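## Task

Pull the rear cooling block (the one farther from the drawer handle) out of cooler COLD's drawer and set it on deck slot D2, resting flat within the slot's locators, with all 5 loose tubes still seated in their original bores. Afterwards close the drawer fully (COLD's lamp stays on until it is shut). The front block must remain flat in its spot with every tube in its bore, and plate P1 must stay on D1 as it is. Nothing may count as done if only the robot holds it there at the end. Finish by releasing and moving the gripper away.

## Robot and tools

Robot: a single Doosan M1013 six-joint arm carrying a Robotiq 2F-140 two-finger gripper. There is only one arm, so every motion argument is one row for that arm. The fingers point along the gripper's own +z axis and close along its y axis. end_effector_position is the spot between the pads when closed; closed fingertips stick out about 33 mm past it (9 mm when fully open), and while closing the tips travel roughly 24 mm further from the arm, so keep that clearance above surfaces.

Scene frame: origin on the table top under the arm base, +z up, +y to the left when looking along +x. Results report gripper position in metres, orientation as quaternion wxyz, and linear/angular velocities in m/s and rad/s. The reported position may be a little off, more so at long reach. COLD is a cooler with a drawer; D1 is the deck slot beside COLD, D2 is the slot past D1. COLD is loose on the table: it must finish within about a finger width of its start, upright and barely rotated.

The row: 9 numbers, each in [-1, 1], ordered dx, dy, dz, rx, ry, rz, position, force_limit, speed. The first six are an offset, not a pose, expressed in the gripper's own axes, counted from the gripper pose in the most recent result that showed it (before any such result in this scene, and for the second or later call in one reply, from where the robot is when the action starts). Scale: 1.0 = 0.6 m for dx/dy/dz and 180 degrees for the rotation vector rx/ry/rz. Each row in a list is measured from that same base pose, not chained. All-zero offsets are not idle: they pull the hand back to the base pose. Finger numbers: position +1 fully open (140 mm), about -0.8 pads touching, -1 closes until blocked; force_limit -1/0/+1 gives roughly 14/60/107 N; speed -1/0/+1 gives roughly 30/140/250 mm/s of gap change.

Tools:
execute_actions {actions, pictures}: actions is an empty list (just report state, with pictures), one action {rows: 1 to 15 rows, steps: 5 to 15, default 15}, or one wait {steps: up to 300}. Each step is 1/30 s; the final row repeats if steps exceed rows. The result arrives 5 steps early; those kept-back steps then run while you write. A wait counts from the last result, including your reply time. Pictures only come with an empty list or pictures: true.
move {target: one row, speed: 0.002 to 0.5 m/s, default 0.25}: straight path toward the target over 0.5 to 10 s (longer ones stop short); turning limited to twice speed in rad/s. It does not avoid obstacles; the hand lags and may overshoot speed, especially near full extension. Finger values are sent at the start. Result adds a move: line (done, off_target, moving, held, fault) plus limits acted (paced = pose clipped, held = steps blocked) and distance to target; includes pictures.
wait {seconds: 0 to 10}: lets time pass with no new command.
zoom_image {camera: cam_head_left or cam_head_right, region: [x0,y0,x1,y1] pixels, max 504x504}: closer look at the latest image (both 672x504).
read_manual {section: licences}: licence text only.
finished_scene {scene: 1 or 2}: ends and grades the scene, irreversible. Not calling a tool ends everything.

Motion limits: each step's commanded pose is clipped to within 70 mm and 16 degrees of the measured pose; position wins over orientation if both cannot be met. After an action the arm only continues to the last clipped pose, so check the pose and send the remainder. A 'pose unreachable' line or HELD marks steps the clearance check altered or blocked. Hand target appears only when nothing is kept back.

Gripping: send position -1 and confirm object_status 2 (0 moving, 1 stopped while opening, 2 stopped while closing, 3 reached position or pads met). To grip harder while at 2, raise force_limit and change position slightly (-1 to -0.98). position_measured is in counts: 3 open, 230 pads met.

Hazards: the arm is stiff, so a target even a few mm into a firm surface can trigger a fault (joint torque at load limits 295/295/139/39.1/39.1/39.1 N m, or 144 N external force), stopping the arm 10 s; back away to release a press. Approach contacts slowly. Holding loads heats motors (MOTOR HOT warning, then brake stop). Parts may get tugged or pushed unexpectedly. Never let anything fall off the table; avoid drops, slips, slams and hard hits, keep tubes seated by carrying the block level and gently.

Each tool is called after "Emit:" by a JSON object that holds its "fn" and its "kwargs", one argument or row to a line.

## Session

Emit:
{"fn": "execute_actions", "kwargs": {
  "actions": []
}}

Scene clock: 0.00 s of 10800.00 s.
end_effector_position=(+0.6906, +0.1608, +0.1892) position_measured=3 object_status=3 end_effector_quat_wxyz=(-0.034, +0.990, -0.136, +0.011) end_effector_velocity=(+0.000, +0.001, +0.000) end_effector_angular_velocity=(+0.002, -0.000, +0.001)
Joint positions: [0.168 0.348 1.758 0.071 0.993 1.959]
Joint velocities: [ 0.001  0.    -0.001  0.002  0.    -0.001]
Hand target: +0.691, +0.161, +0.189; -0.034, +0.990, -0.136, +0.011

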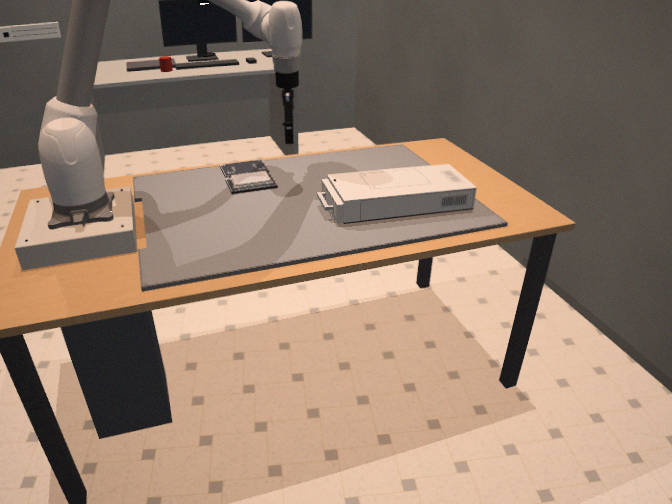

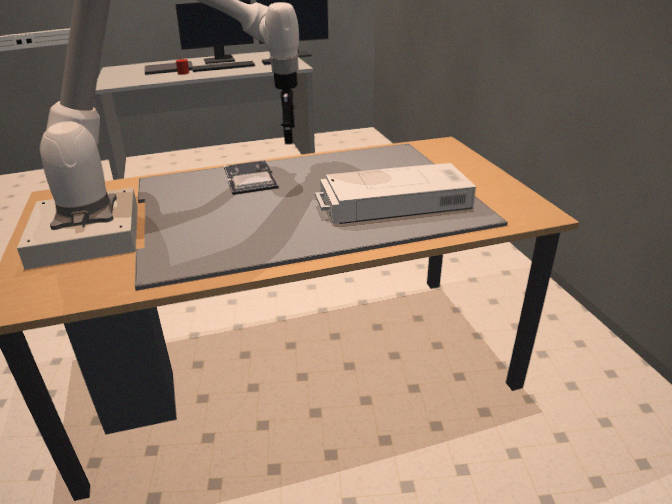

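Emit:
{"fn": "zoom_image", "kwargs": {
  "camera": "cam_head_left",
  "region": [200, 80, 500, 240]
}}

Emit:
{"fn": "zoom_image", "kwargs": {
  "camera": "cam_head_right",
  "region": [200, 80, 500, 240]
}}

Region (200, 80, 500, 240) of cam_head_left's 672x504 image, scaled by 1.680, with more detail than that image has; it fills the top 269 rows of this view, and the rest is white.

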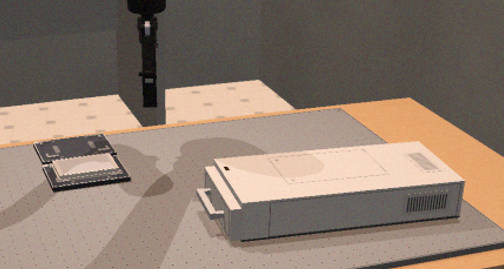

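Region (200, 80, 500, 240) of cam_head_right's 672x504 image, scaled by 1.680, with more detail than that image has; it fills the top 269 rows of this view, and the rest is white.

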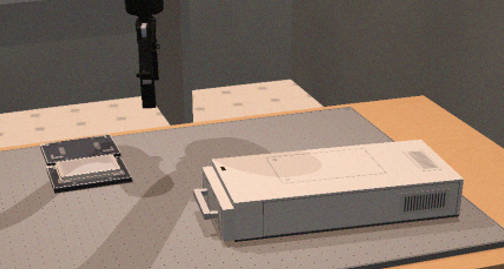

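Emit:
{"fn": "move", "kwargs": {
  "target": [0,0,0.2,-0.0217,-0.007,-0.087,-1,0,1]
}}

Emit:
{"fn": "move", "kwargs": {
  "target": [-0.15,0.5,0,0,0,0,-1,0,1]
}}

Emit:
{"fn": "move", "kwargs": {
  "target": [-0.3,0,0,0,0,0,-1,0,1]
}}

Scene clock: 1.43 s of 10800.00 s.
end_effector_position=(+0.6944, +0.1688, +0.0697) position_measured=233 object_status=3 end_effector_quat_wxyz=(-0.000, +1.000, +0.000, +0.000) end_effector_velocity=(-0.000, +0.002, -0.001) end_effector_angular_velocity=(+0.000, +0.001, +0.002)
Joint positions: [0.205 0.49  1.799 0.001 0.849 1.76 ]
Joint velocities: [ 0.002  0.001  0.     0.001 -0.001 -0.001]
Hand target: +0.694, +0.169, +0.070; -0.000, +1.000, +0.000, +0.000
Off the commanded pose: 0.000 m, 0 deg.
Kept back: nothing.
move: done

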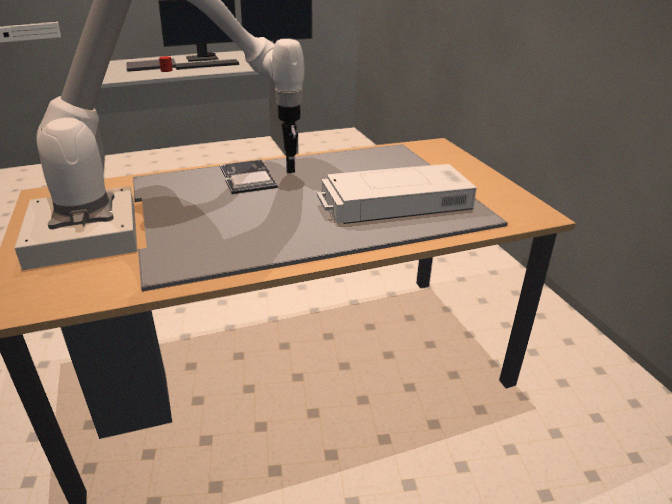

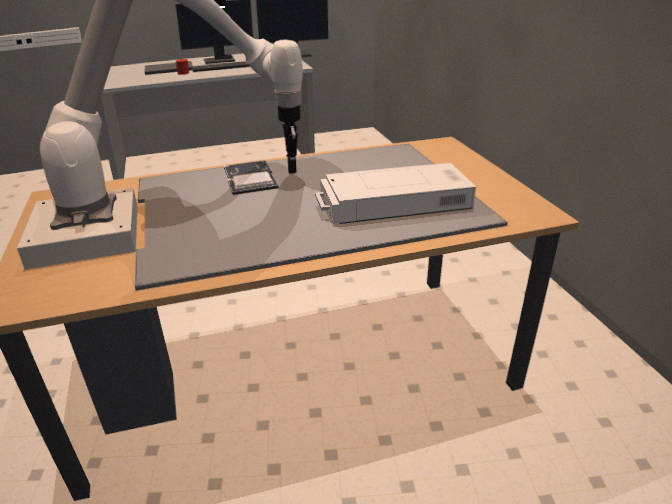

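Scene clock: 3.13 s of 10800.00 s.
end_effector_position=(+0.6043, -0.1310, +0.0690) position_measured=233 object_status=3 end_effector_quat_wxyz=(-0.001, +1.000, +0.000, -0.000) end_effector_velocity=(+0.000, -0.001, +0.000) end_effector_angular_velocity=(+0.000, -0.000, -0.001)
Joint positions: [-0.255  0.372  1.995  0.004  0.772  1.297]
Joint velocities: [-0.001  0.    -0.001  0.001  0.    -0.001]
Hand target: +0.604, -0.131, +0.069; -0.001, +1.000, +0.000, -0.000
Off the commanded pose: 0.001 m, 0 deg.
Kept back: nothing.
move: done

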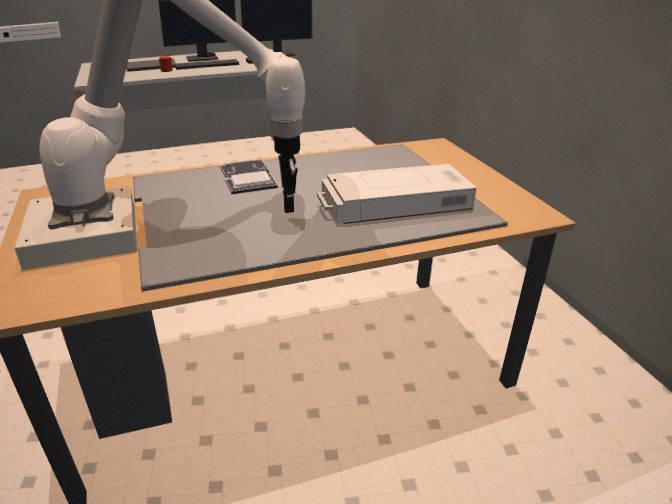

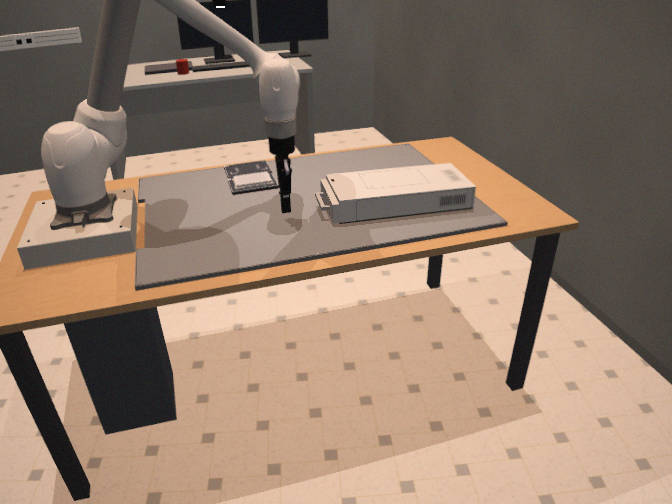

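Scene clock: 4.30 s of 10800.00 s.
end_effector_position=(+0.4244, -0.1309, +0.0688) position_measured=233 object_status=3 end_effector_quat_wxyz=(-0.001, +1.000, +0.000, +0.000) end_effector_velocity=(-0.001, -0.000, +0.000) end_effector_angular_velocity=(-0.000, +0.000, -0.000)
Joint positions: [-0.364  0.149  2.316  0.005  0.674  1.187]
Joint velocities: [-0.001 -0.001  0.001 -0.     0.001 -0.   ]
Hand target: +0.424, -0.131, +0.069; -0.001, +1.000, +0.000, -0.000
Off the commanded pose: 0.000 m, 0 deg.
Kept back: nothing.
move: done

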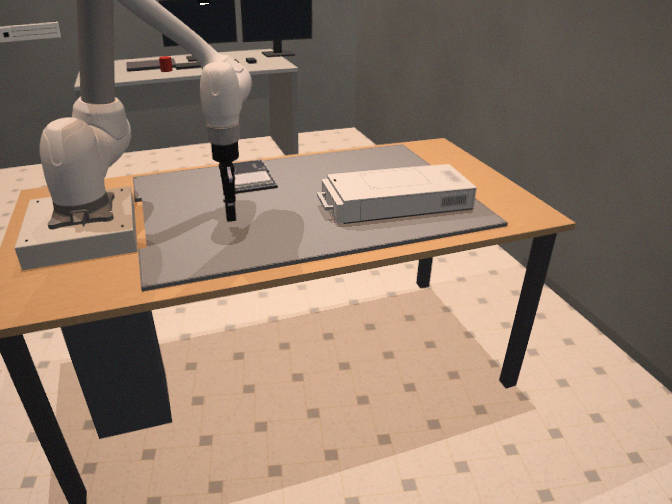

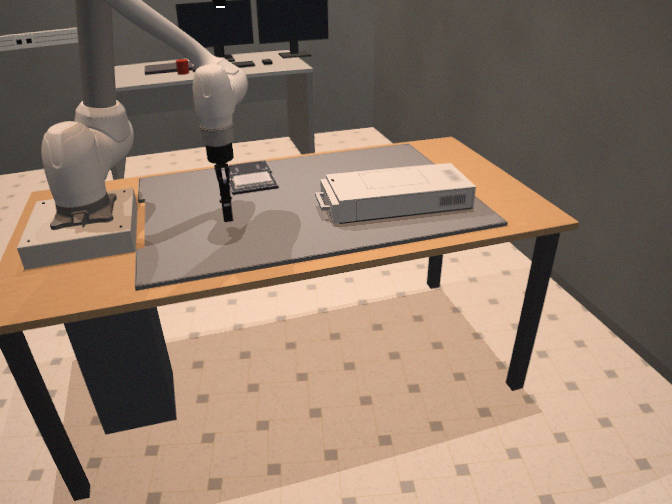

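Emit:
{"fn": "move", "kwargs": {
  "target": [0.47,-0.03,-0.1,0,0,0.5,-0.3,0,1]
}}

Emit:
{"fn": "zoom_image", "kwargs": {
  "camera": "cam_head_left",
  "region": [280, 130, 400, 240]
}}

Emit:
{"fn": "zoom_image", "kwargs": {
  "camera": "cam_head_right",
  "region": [280, 130, 400, 240]
}}

Scene clock: 8.07 s of 10800.00 s.
end_effector_position=(+0.7063, -0.1132, +0.1292) position_measured=167 object_status=3 end_effector_quat_wxyz=(-0.000, +0.707, -0.707, -0.000) end_effector_velocity=(+0.000, -0.000, -0.000) end_effector_angular_velocity=(+0.000, -0.000, -0.003)
Joint positions: [-0.193  0.43   1.761  0.003  0.948  2.932]
Joint velocities: [-0.     0.001 -0.001  0.     0.     0.003]
Hand target: +0.706, -0.113, +0.129; -0.000, +0.707, -0.707, -0.000
Off the commanded pose: 0.000 m, 0 deg.
Kept back: nothing.
move: done

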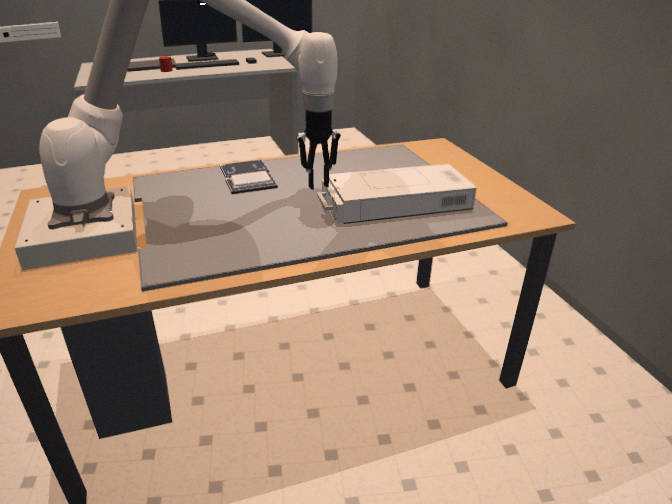

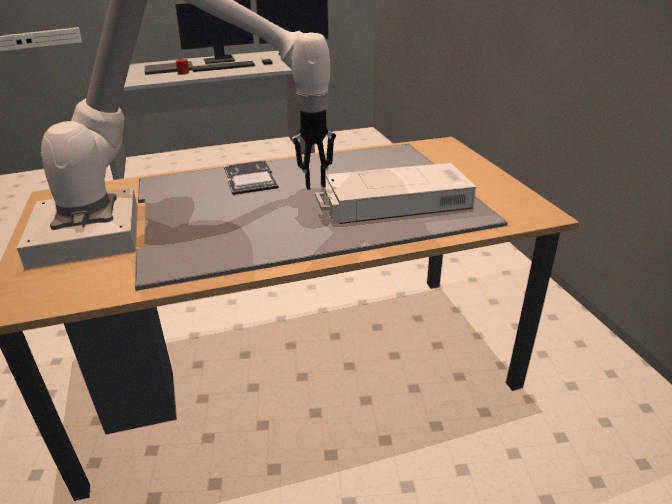

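Region (280, 130, 400, 240) of cam_head_left's 672x504 image, scaled by 4.200, with more detail than that image has; it fills the top 462 rows of this view, and the rest is white.

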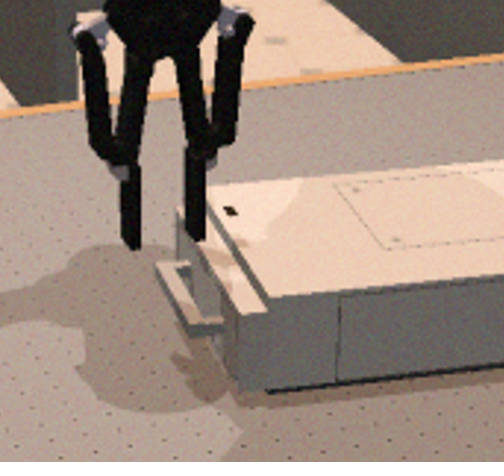

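Region (280, 130, 400, 240) of cam_head_right's 672x504 image, scaled by 4.200, with more detail than that image has; it fills the top 462 rows of this view, and the rest is white.

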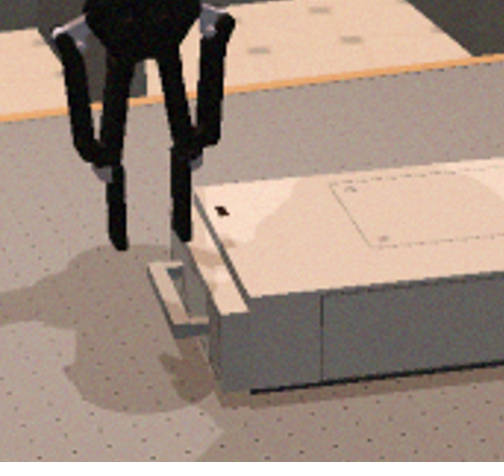

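Emit:
{"fn": "move", "kwargs": {
  "target": [0,0,0.055,0,0,0,-0.3,0,1],
  "speed": 0.05
}}

Emit:
{"fn": "zoom_image", "kwargs": {
  "camera": "cam_head_left",
  "region": [280, 130, 400, 240]
}}

Emit:
{"fn": "zoom_image", "kwargs": {
  "camera": "cam_head_right",
  "region": [280, 130, 400, 240]
}}

Scene clock: 9.27 s of 10800.00 s.
end_effector_position=(+0.7064, -0.1131, +0.0962) position_measured=167 object_status=3 end_effector_quat_wxyz=(-0.000, +0.707, -0.707, -0.000) end_effector_velocity=(+0.000, +0.000, -0.000) end_effector_angular_velocity=(+0.000, -0.001, -0.001)
Joint positions: [-0.192  0.463  1.782  0.003  0.893  2.932]
Joint velocities: [ 0.     0.    -0.     0.    -0.001  0.001]
Hand target: +0.706, -0.113, +0.096; -0.000, +0.707, -0.707, -0.000
Off the commanded pose: 0.000 m, 0 deg.
Kept back: nothing.
move: done

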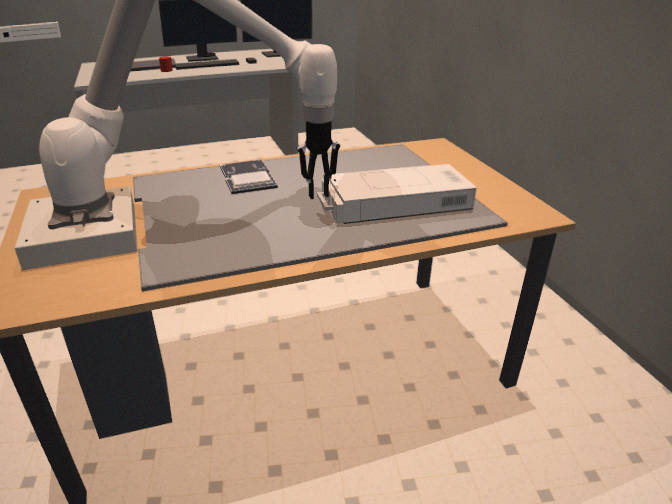

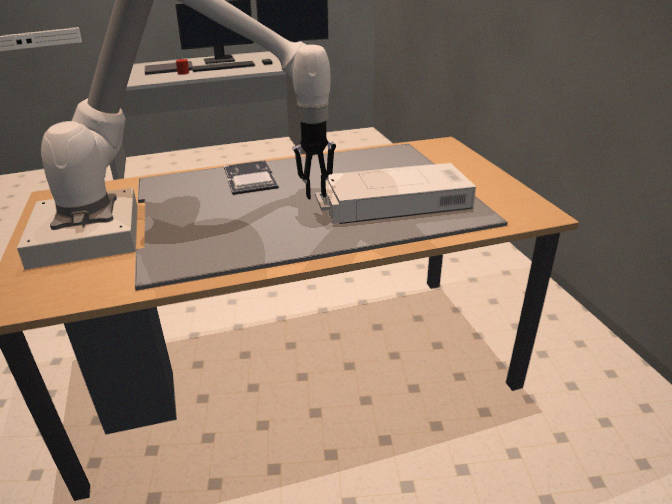

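Region (280, 130, 400, 240) of cam_head_left's 672x504 image, scaled by 4.200, with more detail than that image has; it fills the top 462 rows of this view, and the rest is white.

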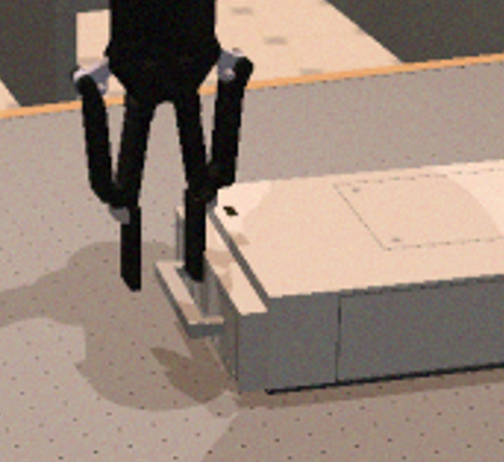

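Region (280, 130, 400, 240) of cam_head_right's 672x504 image, scaled by 4.200, with more detail than that image has; it fills the top 462 rows of this view, and the rest is white.

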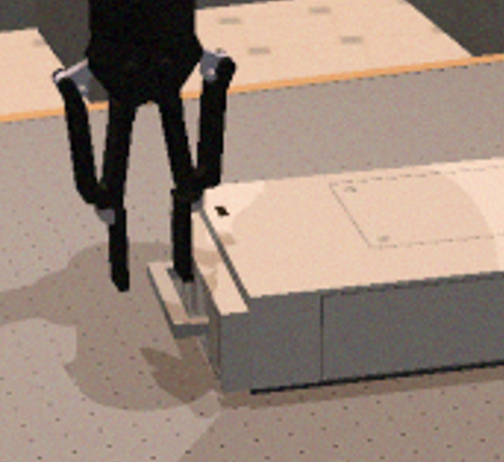

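Emit:
{"fn": "move", "kwargs": {
  "target": [0,-0.005,0.02,0,0,0,-0.3,0,1],
  "speed": 0.02
}}

Emit:
{"fn": "zoom_image", "kwargs": {
  "camera": "cam_head_left",
  "region": [300, 170, 360, 230]
}}

Emit:
{"fn": "zoom_image", "kwargs": {
  "camera": "cam_head_right",
  "region": [300, 170, 360, 230]
}}

Scene clock: 10.33 s of 10800.00 s.
end_effector_position=(+0.7092, -0.1130, +0.0843) position_measured=167 object_status=3 end_effector_quat_wxyz=(-0.000, +0.707, -0.707, -0.000) end_effector_velocity=(+0.001, +0.001, -0.000) end_effector_angular_velocity=(+0.001, -0.002, +0.000)
Joint positions: [-0.192  0.479  1.783  0.003  0.877  2.933]
Joint velocities: [ 0.002  0.001 -0.     0.001 -0.002  0.001]
Hand target: +0.709, -0.113, +0.084; -0.000, +0.707, -0.707, -0.000
Off the commanded pose: 0.000 m, 0 deg.
Kept back: nothing.
move: done

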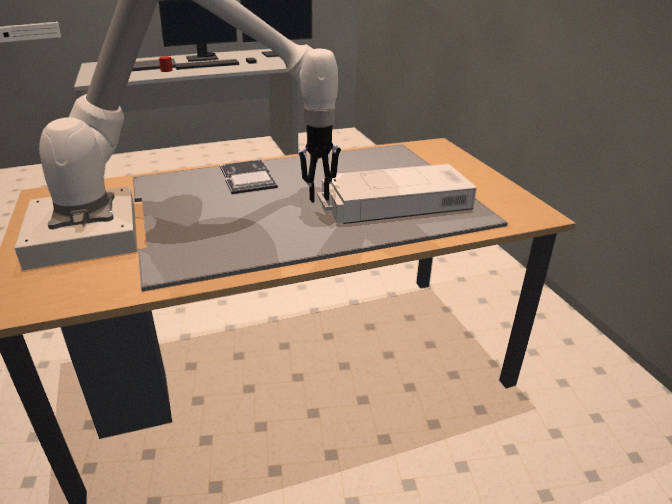

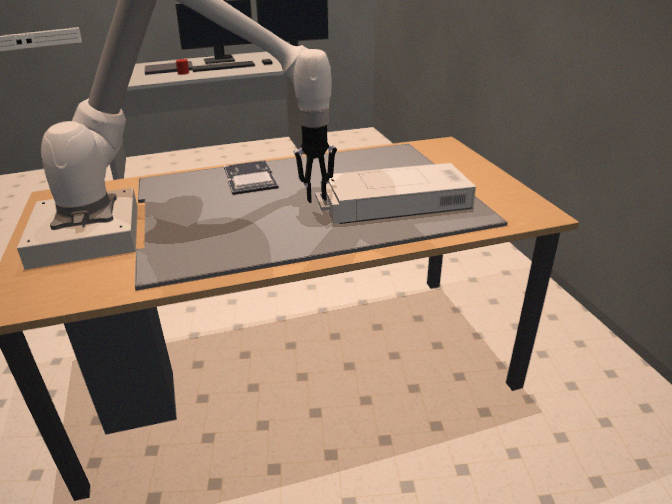

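Region (300, 170, 360, 230) of cam_head_left's 672x504 image, scaled by 8.400, with more detail than that image has.

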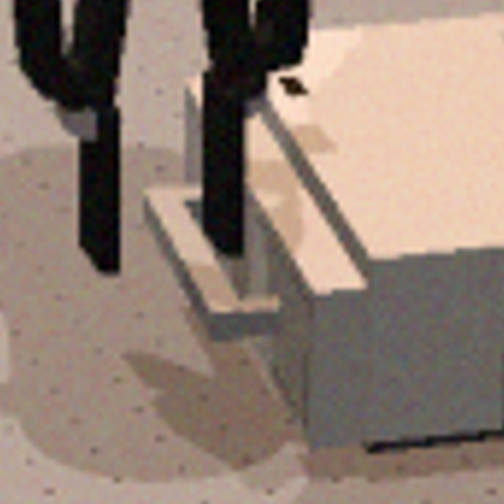

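Region (300, 170, 360, 230) of cam_head_right's 672x504 image, scaled by 8.400, with more detail than that image has.

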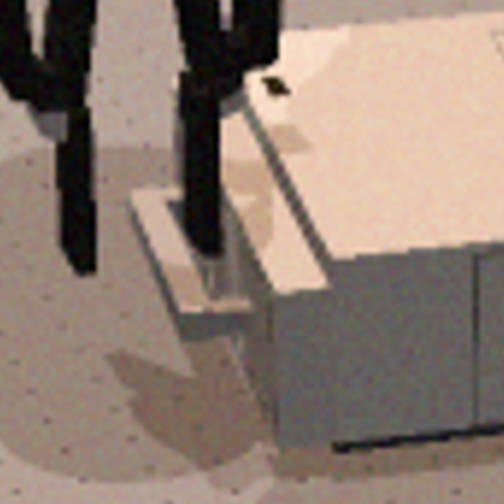

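Emit:
{"fn": "move", "kwargs": {
  "target": [0,-0.004,0.03,0,0,0,-0.3,0,1],
  "speed": 0.015
}}

Emit:
{"fn": "move", "kwargs": {
  "target": [0,0.06,0,0,0,0,-0.3,0,1],
  "speed": 0.02
}}

Emit:
{"fn": "zoom_image", "kwargs": {
  "camera": "cam_head_left",
  "region": [280, 130, 400, 240]
}}

Scene clock: 21.93 s of 10800.00 s.
end_effector_position=(+0.7098, -0.1126, +0.0660) position_measured=167 object_status=3 end_effector_quat_wxyz=(+0.001, +0.707, -0.707, -0.002) end_effector_velocity=(-0.000, +0.001, -0.000) end_effector_angular_velocity=(+0.000, +0.000, +0.001)
Joint positions: [-0.191  0.501  1.789  0.003  0.853  2.933]
Joint velocities: [ 0.001 -0.     0.     0.     0.     0.   ]
Hand target: +0.711, -0.113, +0.066; -0.000, +0.707, -0.707, -0.001
Off the commanded pose: 0.002 m, 0 deg.
TORQUE FAULT: the external load on joint 5 (wrist pitch) reached its load limit, and the arm stopped for 10 seconds. The arm's remaining commands of this call were not run. The arm holds where it stopped, with its grip as last carried out, and accepts commands again: back off and push less far. The arm stops again, at the same cost, whenever a joint's load reaches its limit.
Kept back: nothing.
move: fault

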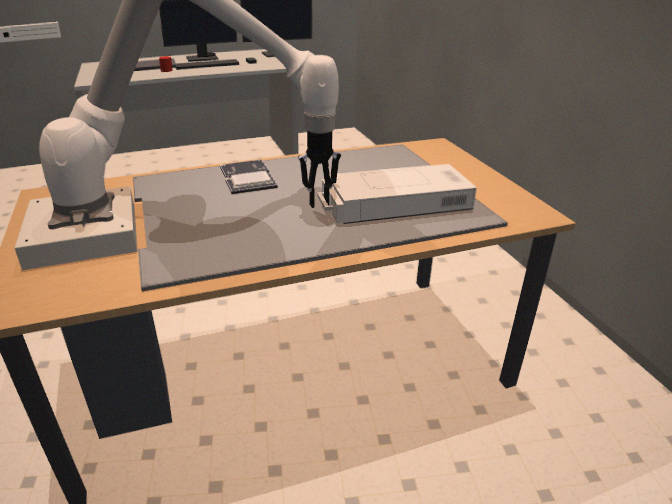

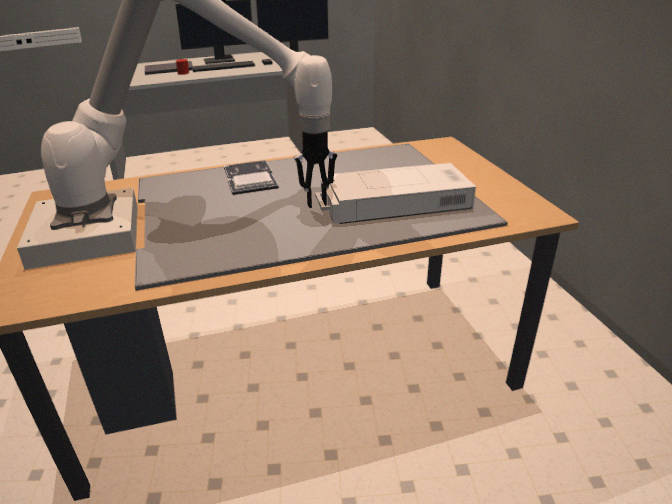

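not run: a fault stop came before this call.

Region (280, 130, 400, 240) of cam_head_left's 672x504 image, scaled by 4.200, with more detail than that image has; it fills the top 462 rows of this view, and the rest is white.

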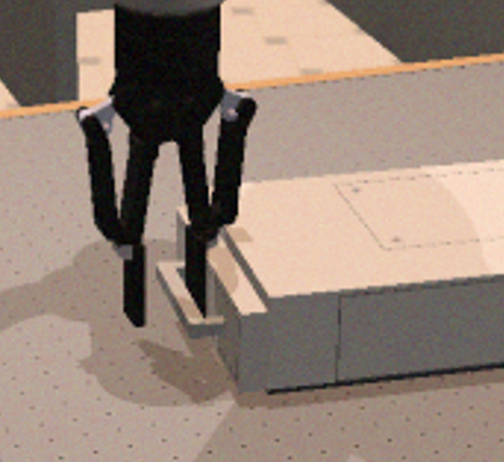

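Pressed the face; the finger is in the gap. Pull.

Emit:
{"fn": "move", "kwargs": {
  "target": [0,0.07,-0.004,0,0,0,-0.3,0,1],
  "speed": 0.02
}}

Emit:
{"fn": "zoom_image", "kwargs": {
  "camera": "cam_head_left",
  "region": [280, 130, 400, 240]
}}

Scene clock: 24.47 s of 10800.00 s.
end_effector_position=(+0.6678, -0.1126, +0.0685) position_measured=167 object_status=3 end_effector_quat_wxyz=(+0.001, +0.707, -0.707, -0.002) end_effector_velocity=(-0.001, -0.002, -0.000) end_effector_angular_velocity=(+0.000, +0.001, -0.003)
Joint positions: [-0.204  0.447  1.874  0.003  0.822  2.92 ]
Joint velocities: [-0.003 -0.     0.002 -0.     0.     0.   ]
Hand target: +0.668, -0.113, +0.069; +0.001, +0.707, -0.707, -0.002
Off the commanded pose: 0.000 m, 0 deg.
Kept back: nothing.
move: done

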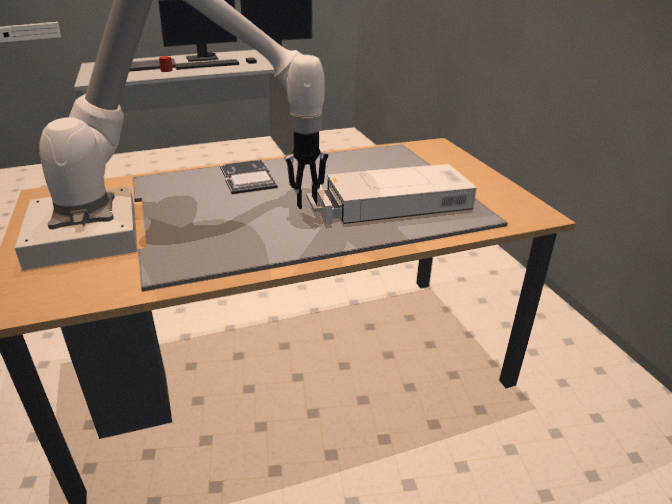

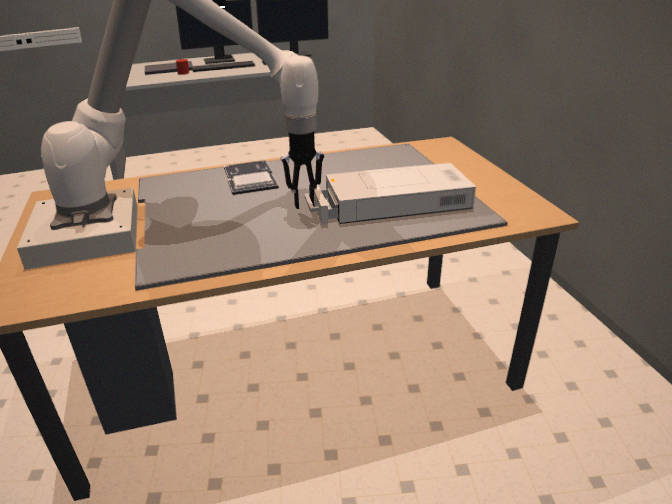

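Region (280, 130, 400, 240) of cam_head_left's 672x504 image, scaled by 4.200, with more detail than that image has; it fills the top 462 rows of this view, and the rest is white.

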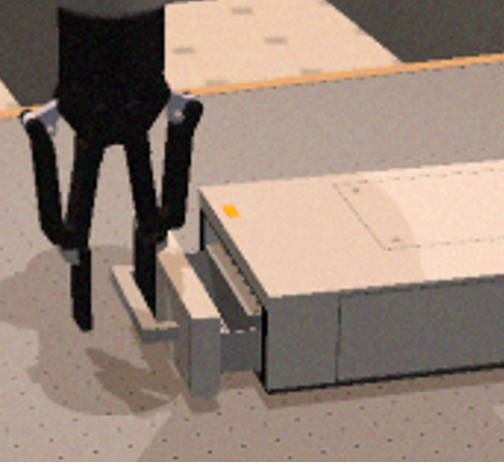

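Emit:
{"fn": "move", "kwargs": {
  "target": [0,0.22,0,0,0,0,-0.3,0,1],
  "speed": 0.05
}}

Emit:
{"fn": "zoom_image", "kwargs": {
  "camera": "cam_head_left",
  "region": [220, 140, 380, 250]
}}

Scene clock: 27.63 s of 10800.00 s.
end_effector_position=(+0.5358, -0.1126, +0.0689) position_measured=167 object_status=3 end_effector_quat_wxyz=(+0.001, +0.707, -0.707, -0.002) end_effector_velocity=(-0.001, -0.000, -0.000) end_effector_angular_velocity=(+0.001, +0.000, -0.002)
Joint positions: [-0.256  0.286  2.127  0.003  0.73   2.867]
Joint velocities: [-0.001 -0.     0.001  0.001 -0.     0.   ]
Hand target: +0.536, -0.113, +0.069; +0.001, +0.707, -0.707, -0.002
Off the commanded pose: 0.000 m, 0 deg.
Kept back: nothing.
move: done

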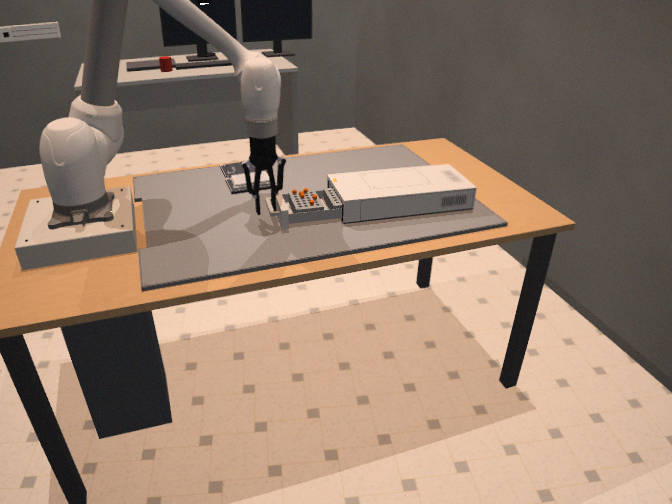

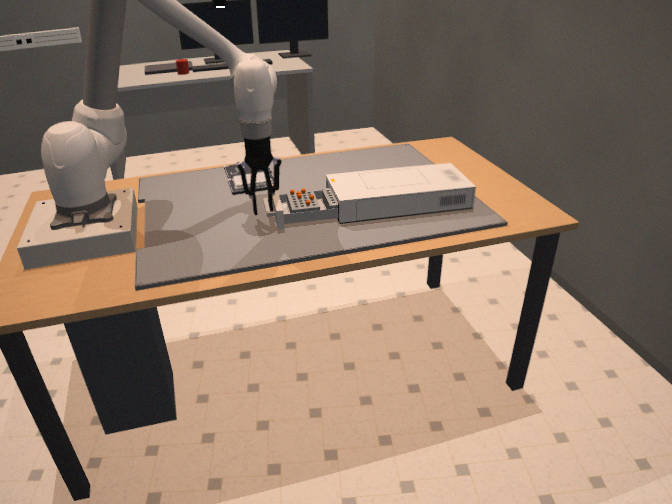

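Region (220, 140, 380, 250) of cam_head_left's 672x504 image, scaled by 3.150, with more detail than that image has; it fills the top 346 rows of this view, and the rest is white.

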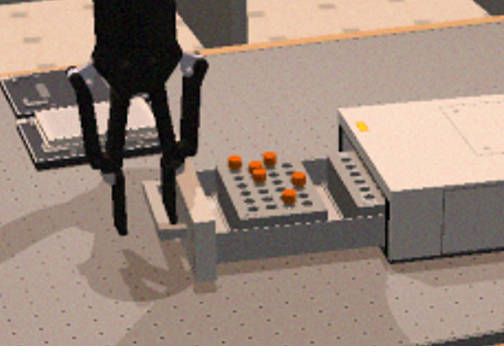

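Emit:
{"fn": "move", "kwargs": {
  "target": [-0.025,0.11,0,0,0,0,-0.3,0,1],
  "speed": 0.04
}}

Emit:
{"fn": "zoom_image", "kwargs": {
  "camera": "cam_head_left",
  "region": [220, 140, 380, 250]
}}

Emit:
{"fn": "move", "kwargs": {
  "target": [-0.005,0.033,0,0,0,0,-0.3,0,1],
  "speed": 0.02
}}

Emit:
{"fn": "zoom_image", "kwargs": {
  "camera": "cam_head_left",
  "region": [220, 140, 380, 250]
}}

Scene clock: 29.93 s of 10800.00 s.
end_effector_position=(+0.4698, -0.0976, +0.0691) position_measured=167 object_status=3 end_effector_quat_wxyz=(+0.001, +0.707, -0.707, -0.002) end_effector_velocity=(+0.000, +0.000, +0.000) end_effector_angular_velocity=(-0.000, -0.001, +0.001)
Joint positions: [-0.263  0.198  2.251  0.004  0.694  2.86 ]
Joint velocities: [ 0. -0. -0. -0. -0. -0.]
Hand target: +0.470, -0.098, +0.069; +0.001, +0.707, -0.707, -0.002
Off the commanded pose: 0.000 m, 0 deg.
Kept back: nothing.
move: done

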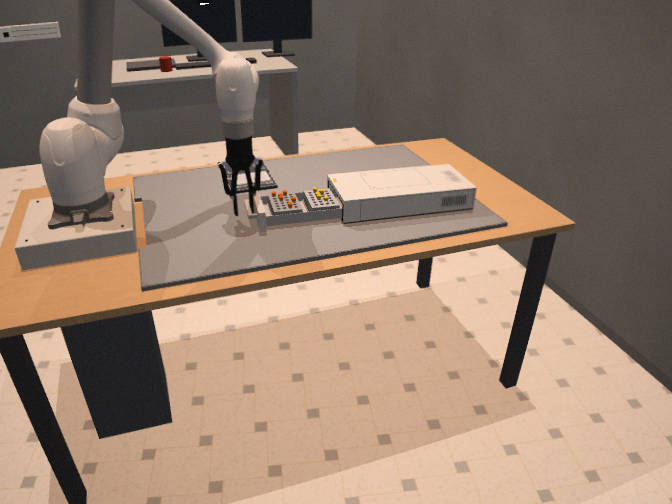

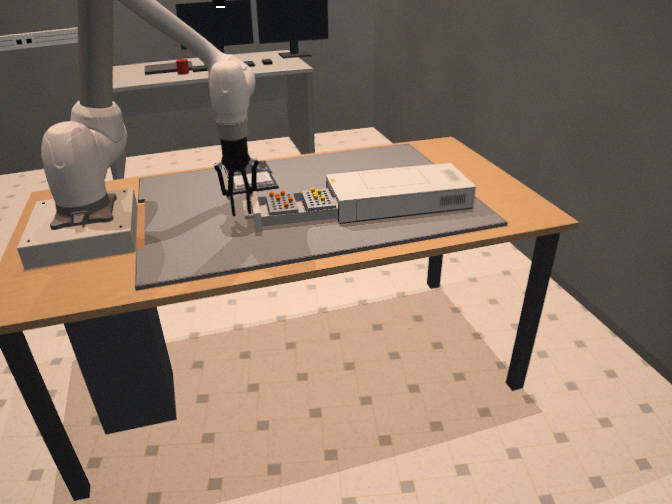

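Region (220, 140, 380, 250) of cam_head_left's 672x504 image, scaled by 3.150, with more detail than that image has; it fills the top 346 rows of this view, and the rest is white.

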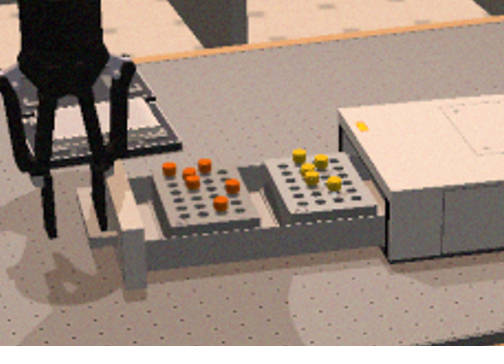

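Scene clock: 31.17 s of 10800.00 s.
end_effector_position=(+0.4501, -0.0946, +0.0692) position_measured=167 object_status=3 end_effector_quat_wxyz=(+0.001, +0.707, -0.707, -0.002) end_effector_velocity=(-0.000, +0.001, +0.000) end_effector_angular_velocity=(-0.000, -0.000, +0.004)
Joint positions: [-0.268  0.171  2.286  0.004  0.686  2.855]
Joint velocities: [ 0.002 -0.001  0.001 -0.001  0.    -0.001]
Hand target: +0.450, -0.095, +0.069; +0.001, +0.707, -0.707, -0.002
Off the commanded pose: 0.000 m, 0 deg.
Kept back: nothing.
move: done

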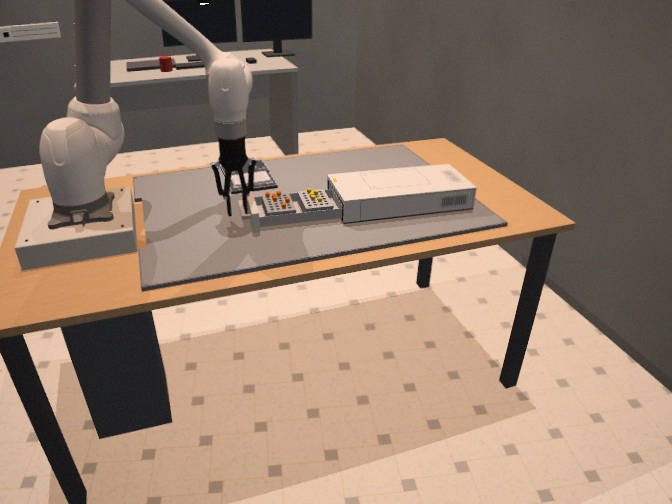

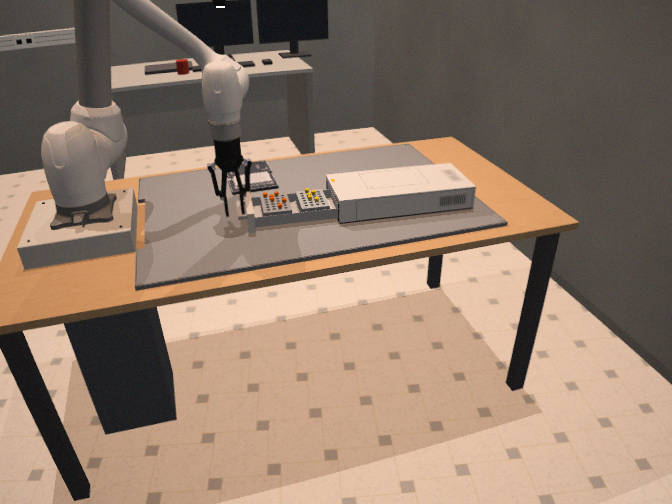

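Region (220, 140, 380, 250) of cam_head_left's 672x504 image, scaled by 3.150, with more detail than that image has; it fills the top 346 rows of this view, and the rest is white.

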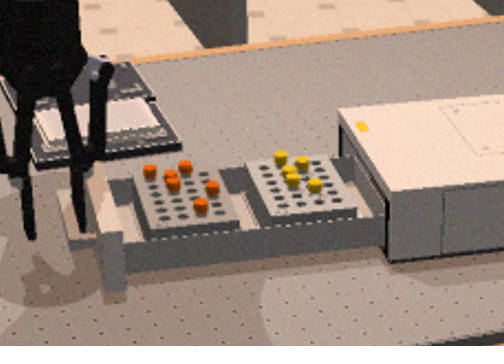

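Emit:
{"fn": "move", "kwargs": {
  "target": [0,0.015,0,0,0,0,-0.3,0,1],
  "speed": 0.01
}}

Emit:
{"fn": "zoom_image", "kwargs": {
  "camera": "cam_head_left",
  "region": [220, 140, 380, 250]
}}

Scene clock: 32.50 s of 10800.00 s.
end_effector_position=(+0.4413, -0.0946, +0.0692) position_measured=167 object_status=3 end_effector_quat_wxyz=(+0.001, +0.707, -0.707, -0.002) end_effector_velocity=(-0.001, +0.000, -0.001) end_effector_angular_velocity=(+0.000, +0.001, +0.000)
Joint positions: [-0.274  0.159  2.301  0.004  0.682  2.849]
Joint velocities: [-0.    -0.     0.002 -0.    -0.    -0.001]
Hand target: +0.441, -0.095, +0.069; +0.001, +0.707, -0.707, -0.002
Off the commanded pose: 0.000 m, 0 deg.
Kept back: nothing.
move: done

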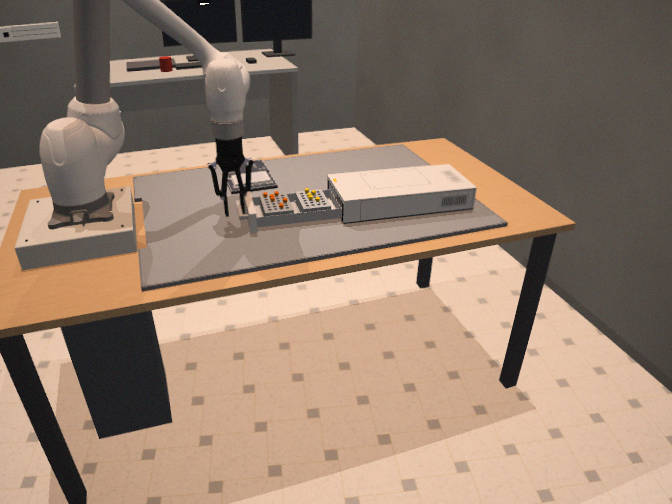

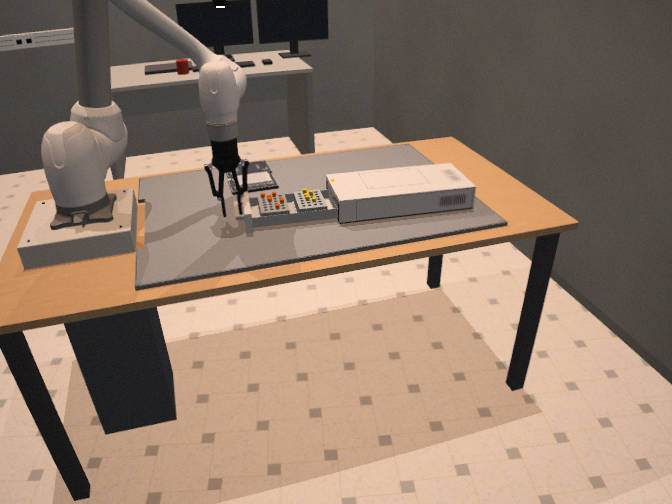

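Region (220, 140, 380, 250) of cam_head_left's 672x504 image, scaled by 3.150, with more detail than that image has; it fills the top 346 rows of this view, and the rest is white.

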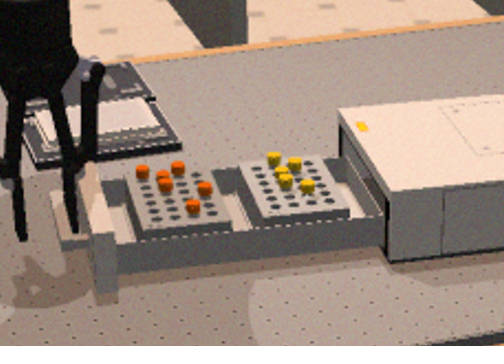

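Emit:
{"fn": "move", "kwargs": {
  "target": [0,-0.003,-0.09,0,0,0,-0.3,0,1],
  "speed": 0.1
}}

Emit:
{"fn": "move", "kwargs": {
  "target": [0.012,-0.41,0.03,0,0,0.039,0.5,0,1]
}}

Emit:
{"fn": "zoom_image", "kwargs": {
  "camera": "cam_head_left",
  "region": [260, 140, 370, 240]
}}

Emit:
{"fn": "zoom_image", "kwargs": {
  "camera": "cam_head_right",
  "region": [260, 140, 370, 240]
}}

Scene clock: 33.63 s of 10800.00 s.
end_effector_position=(+0.4432, -0.0948, +0.1232) position_measured=167 object_status=3 end_effector_quat_wxyz=(+0.001, +0.707, -0.707, -0.002) end_effector_velocity=(-0.000, -0.000, +0.000) end_effector_angular_velocity=(+0.000, +0.000, -0.000)
Joint positions: [-0.273  0.078  2.256  0.003  0.809  2.851]
Joint velocities: [-0.001 -0.    -0.     0.001  0.001 -0.001]
Hand target: +0.443, -0.095, +0.123; +0.001, +0.707, -0.707, -0.002
Off the commanded pose: 0.000 m, 0 deg.
Kept back: nothing.
move: done

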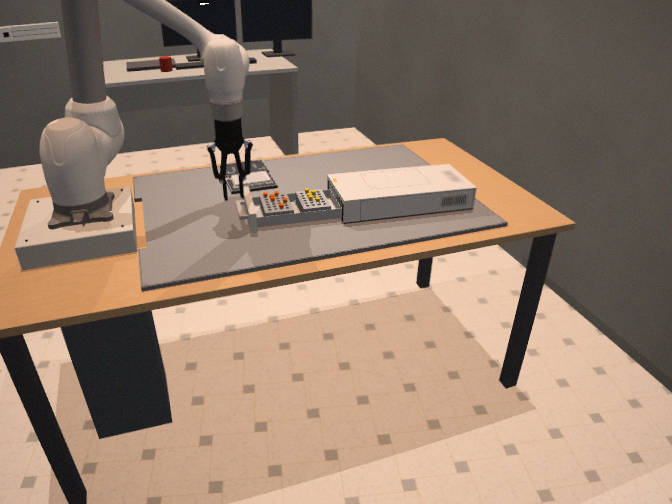

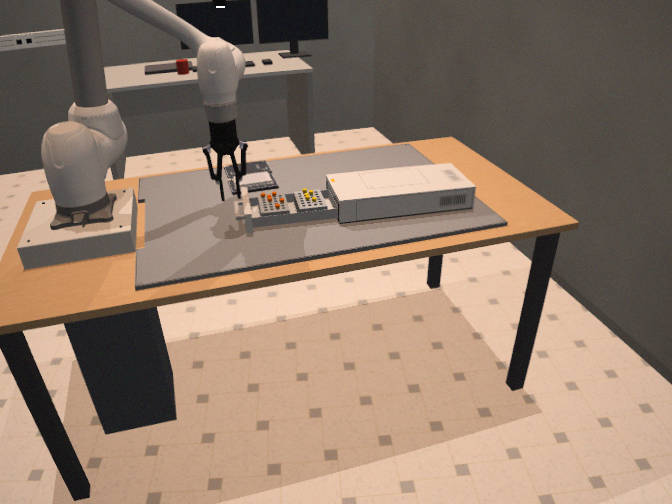

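Scene clock: 35.07 s of 10800.00 s.
end_effector_position=(+0.6892, -0.1020, +0.1046) position_measured=66 object_status=3 end_effector_quat_wxyz=(-0.001, -0.663, +0.749, +0.002) end_effector_velocity=(+0.000, -0.000, -0.000) end_effector_angular_velocity=(-0.001, +0.000, -0.000)
Joint positions: [-0.182  0.432  1.814  0.003  0.897  3.065]
Joint velocities: [ 0.     0.001 -0.001 -0.001  0.     0.001]
Hand target: +0.689, -0.102, +0.105; -0.001, -0.662, +0.749, +0.002
Off the commanded pose: 0.000 m, 0 deg.
Kept back: nothing.
move: done

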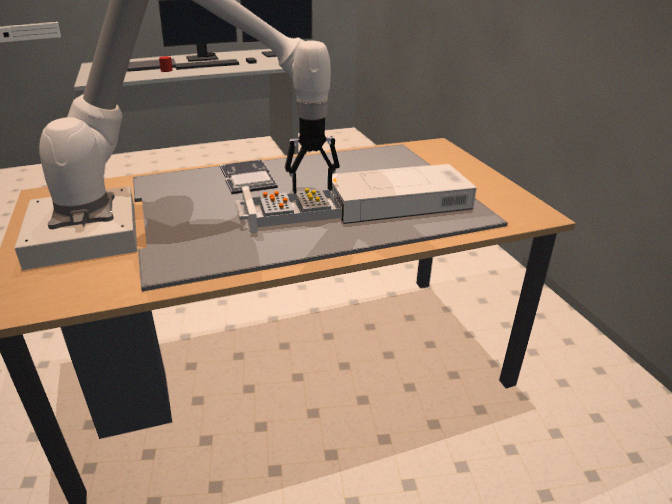

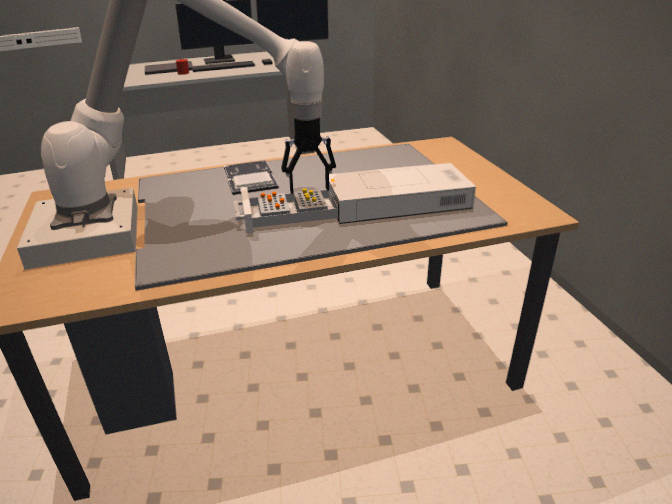

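Region (260, 140, 370, 240) of cam_head_left's 672x504 image, scaled by 4.582, with more detail than that image has; it fills the top 458 rows of this view, and the rest is white.

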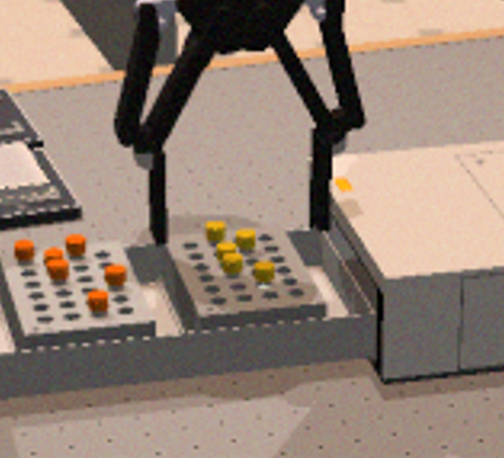

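Region (260, 140, 370, 240) of cam_head_right's 672x504 image, scaled by 4.582, with more detail than that image has; it fills the top 458 rows of this view, and the rest is white.

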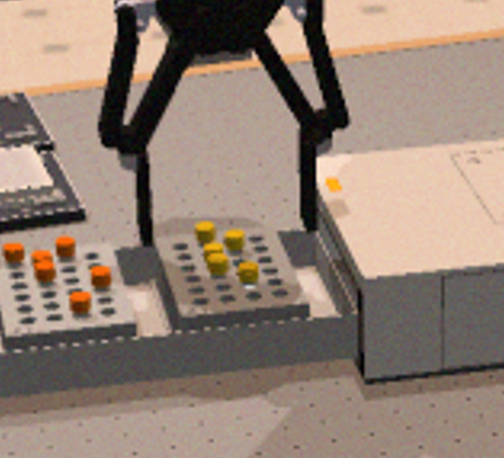

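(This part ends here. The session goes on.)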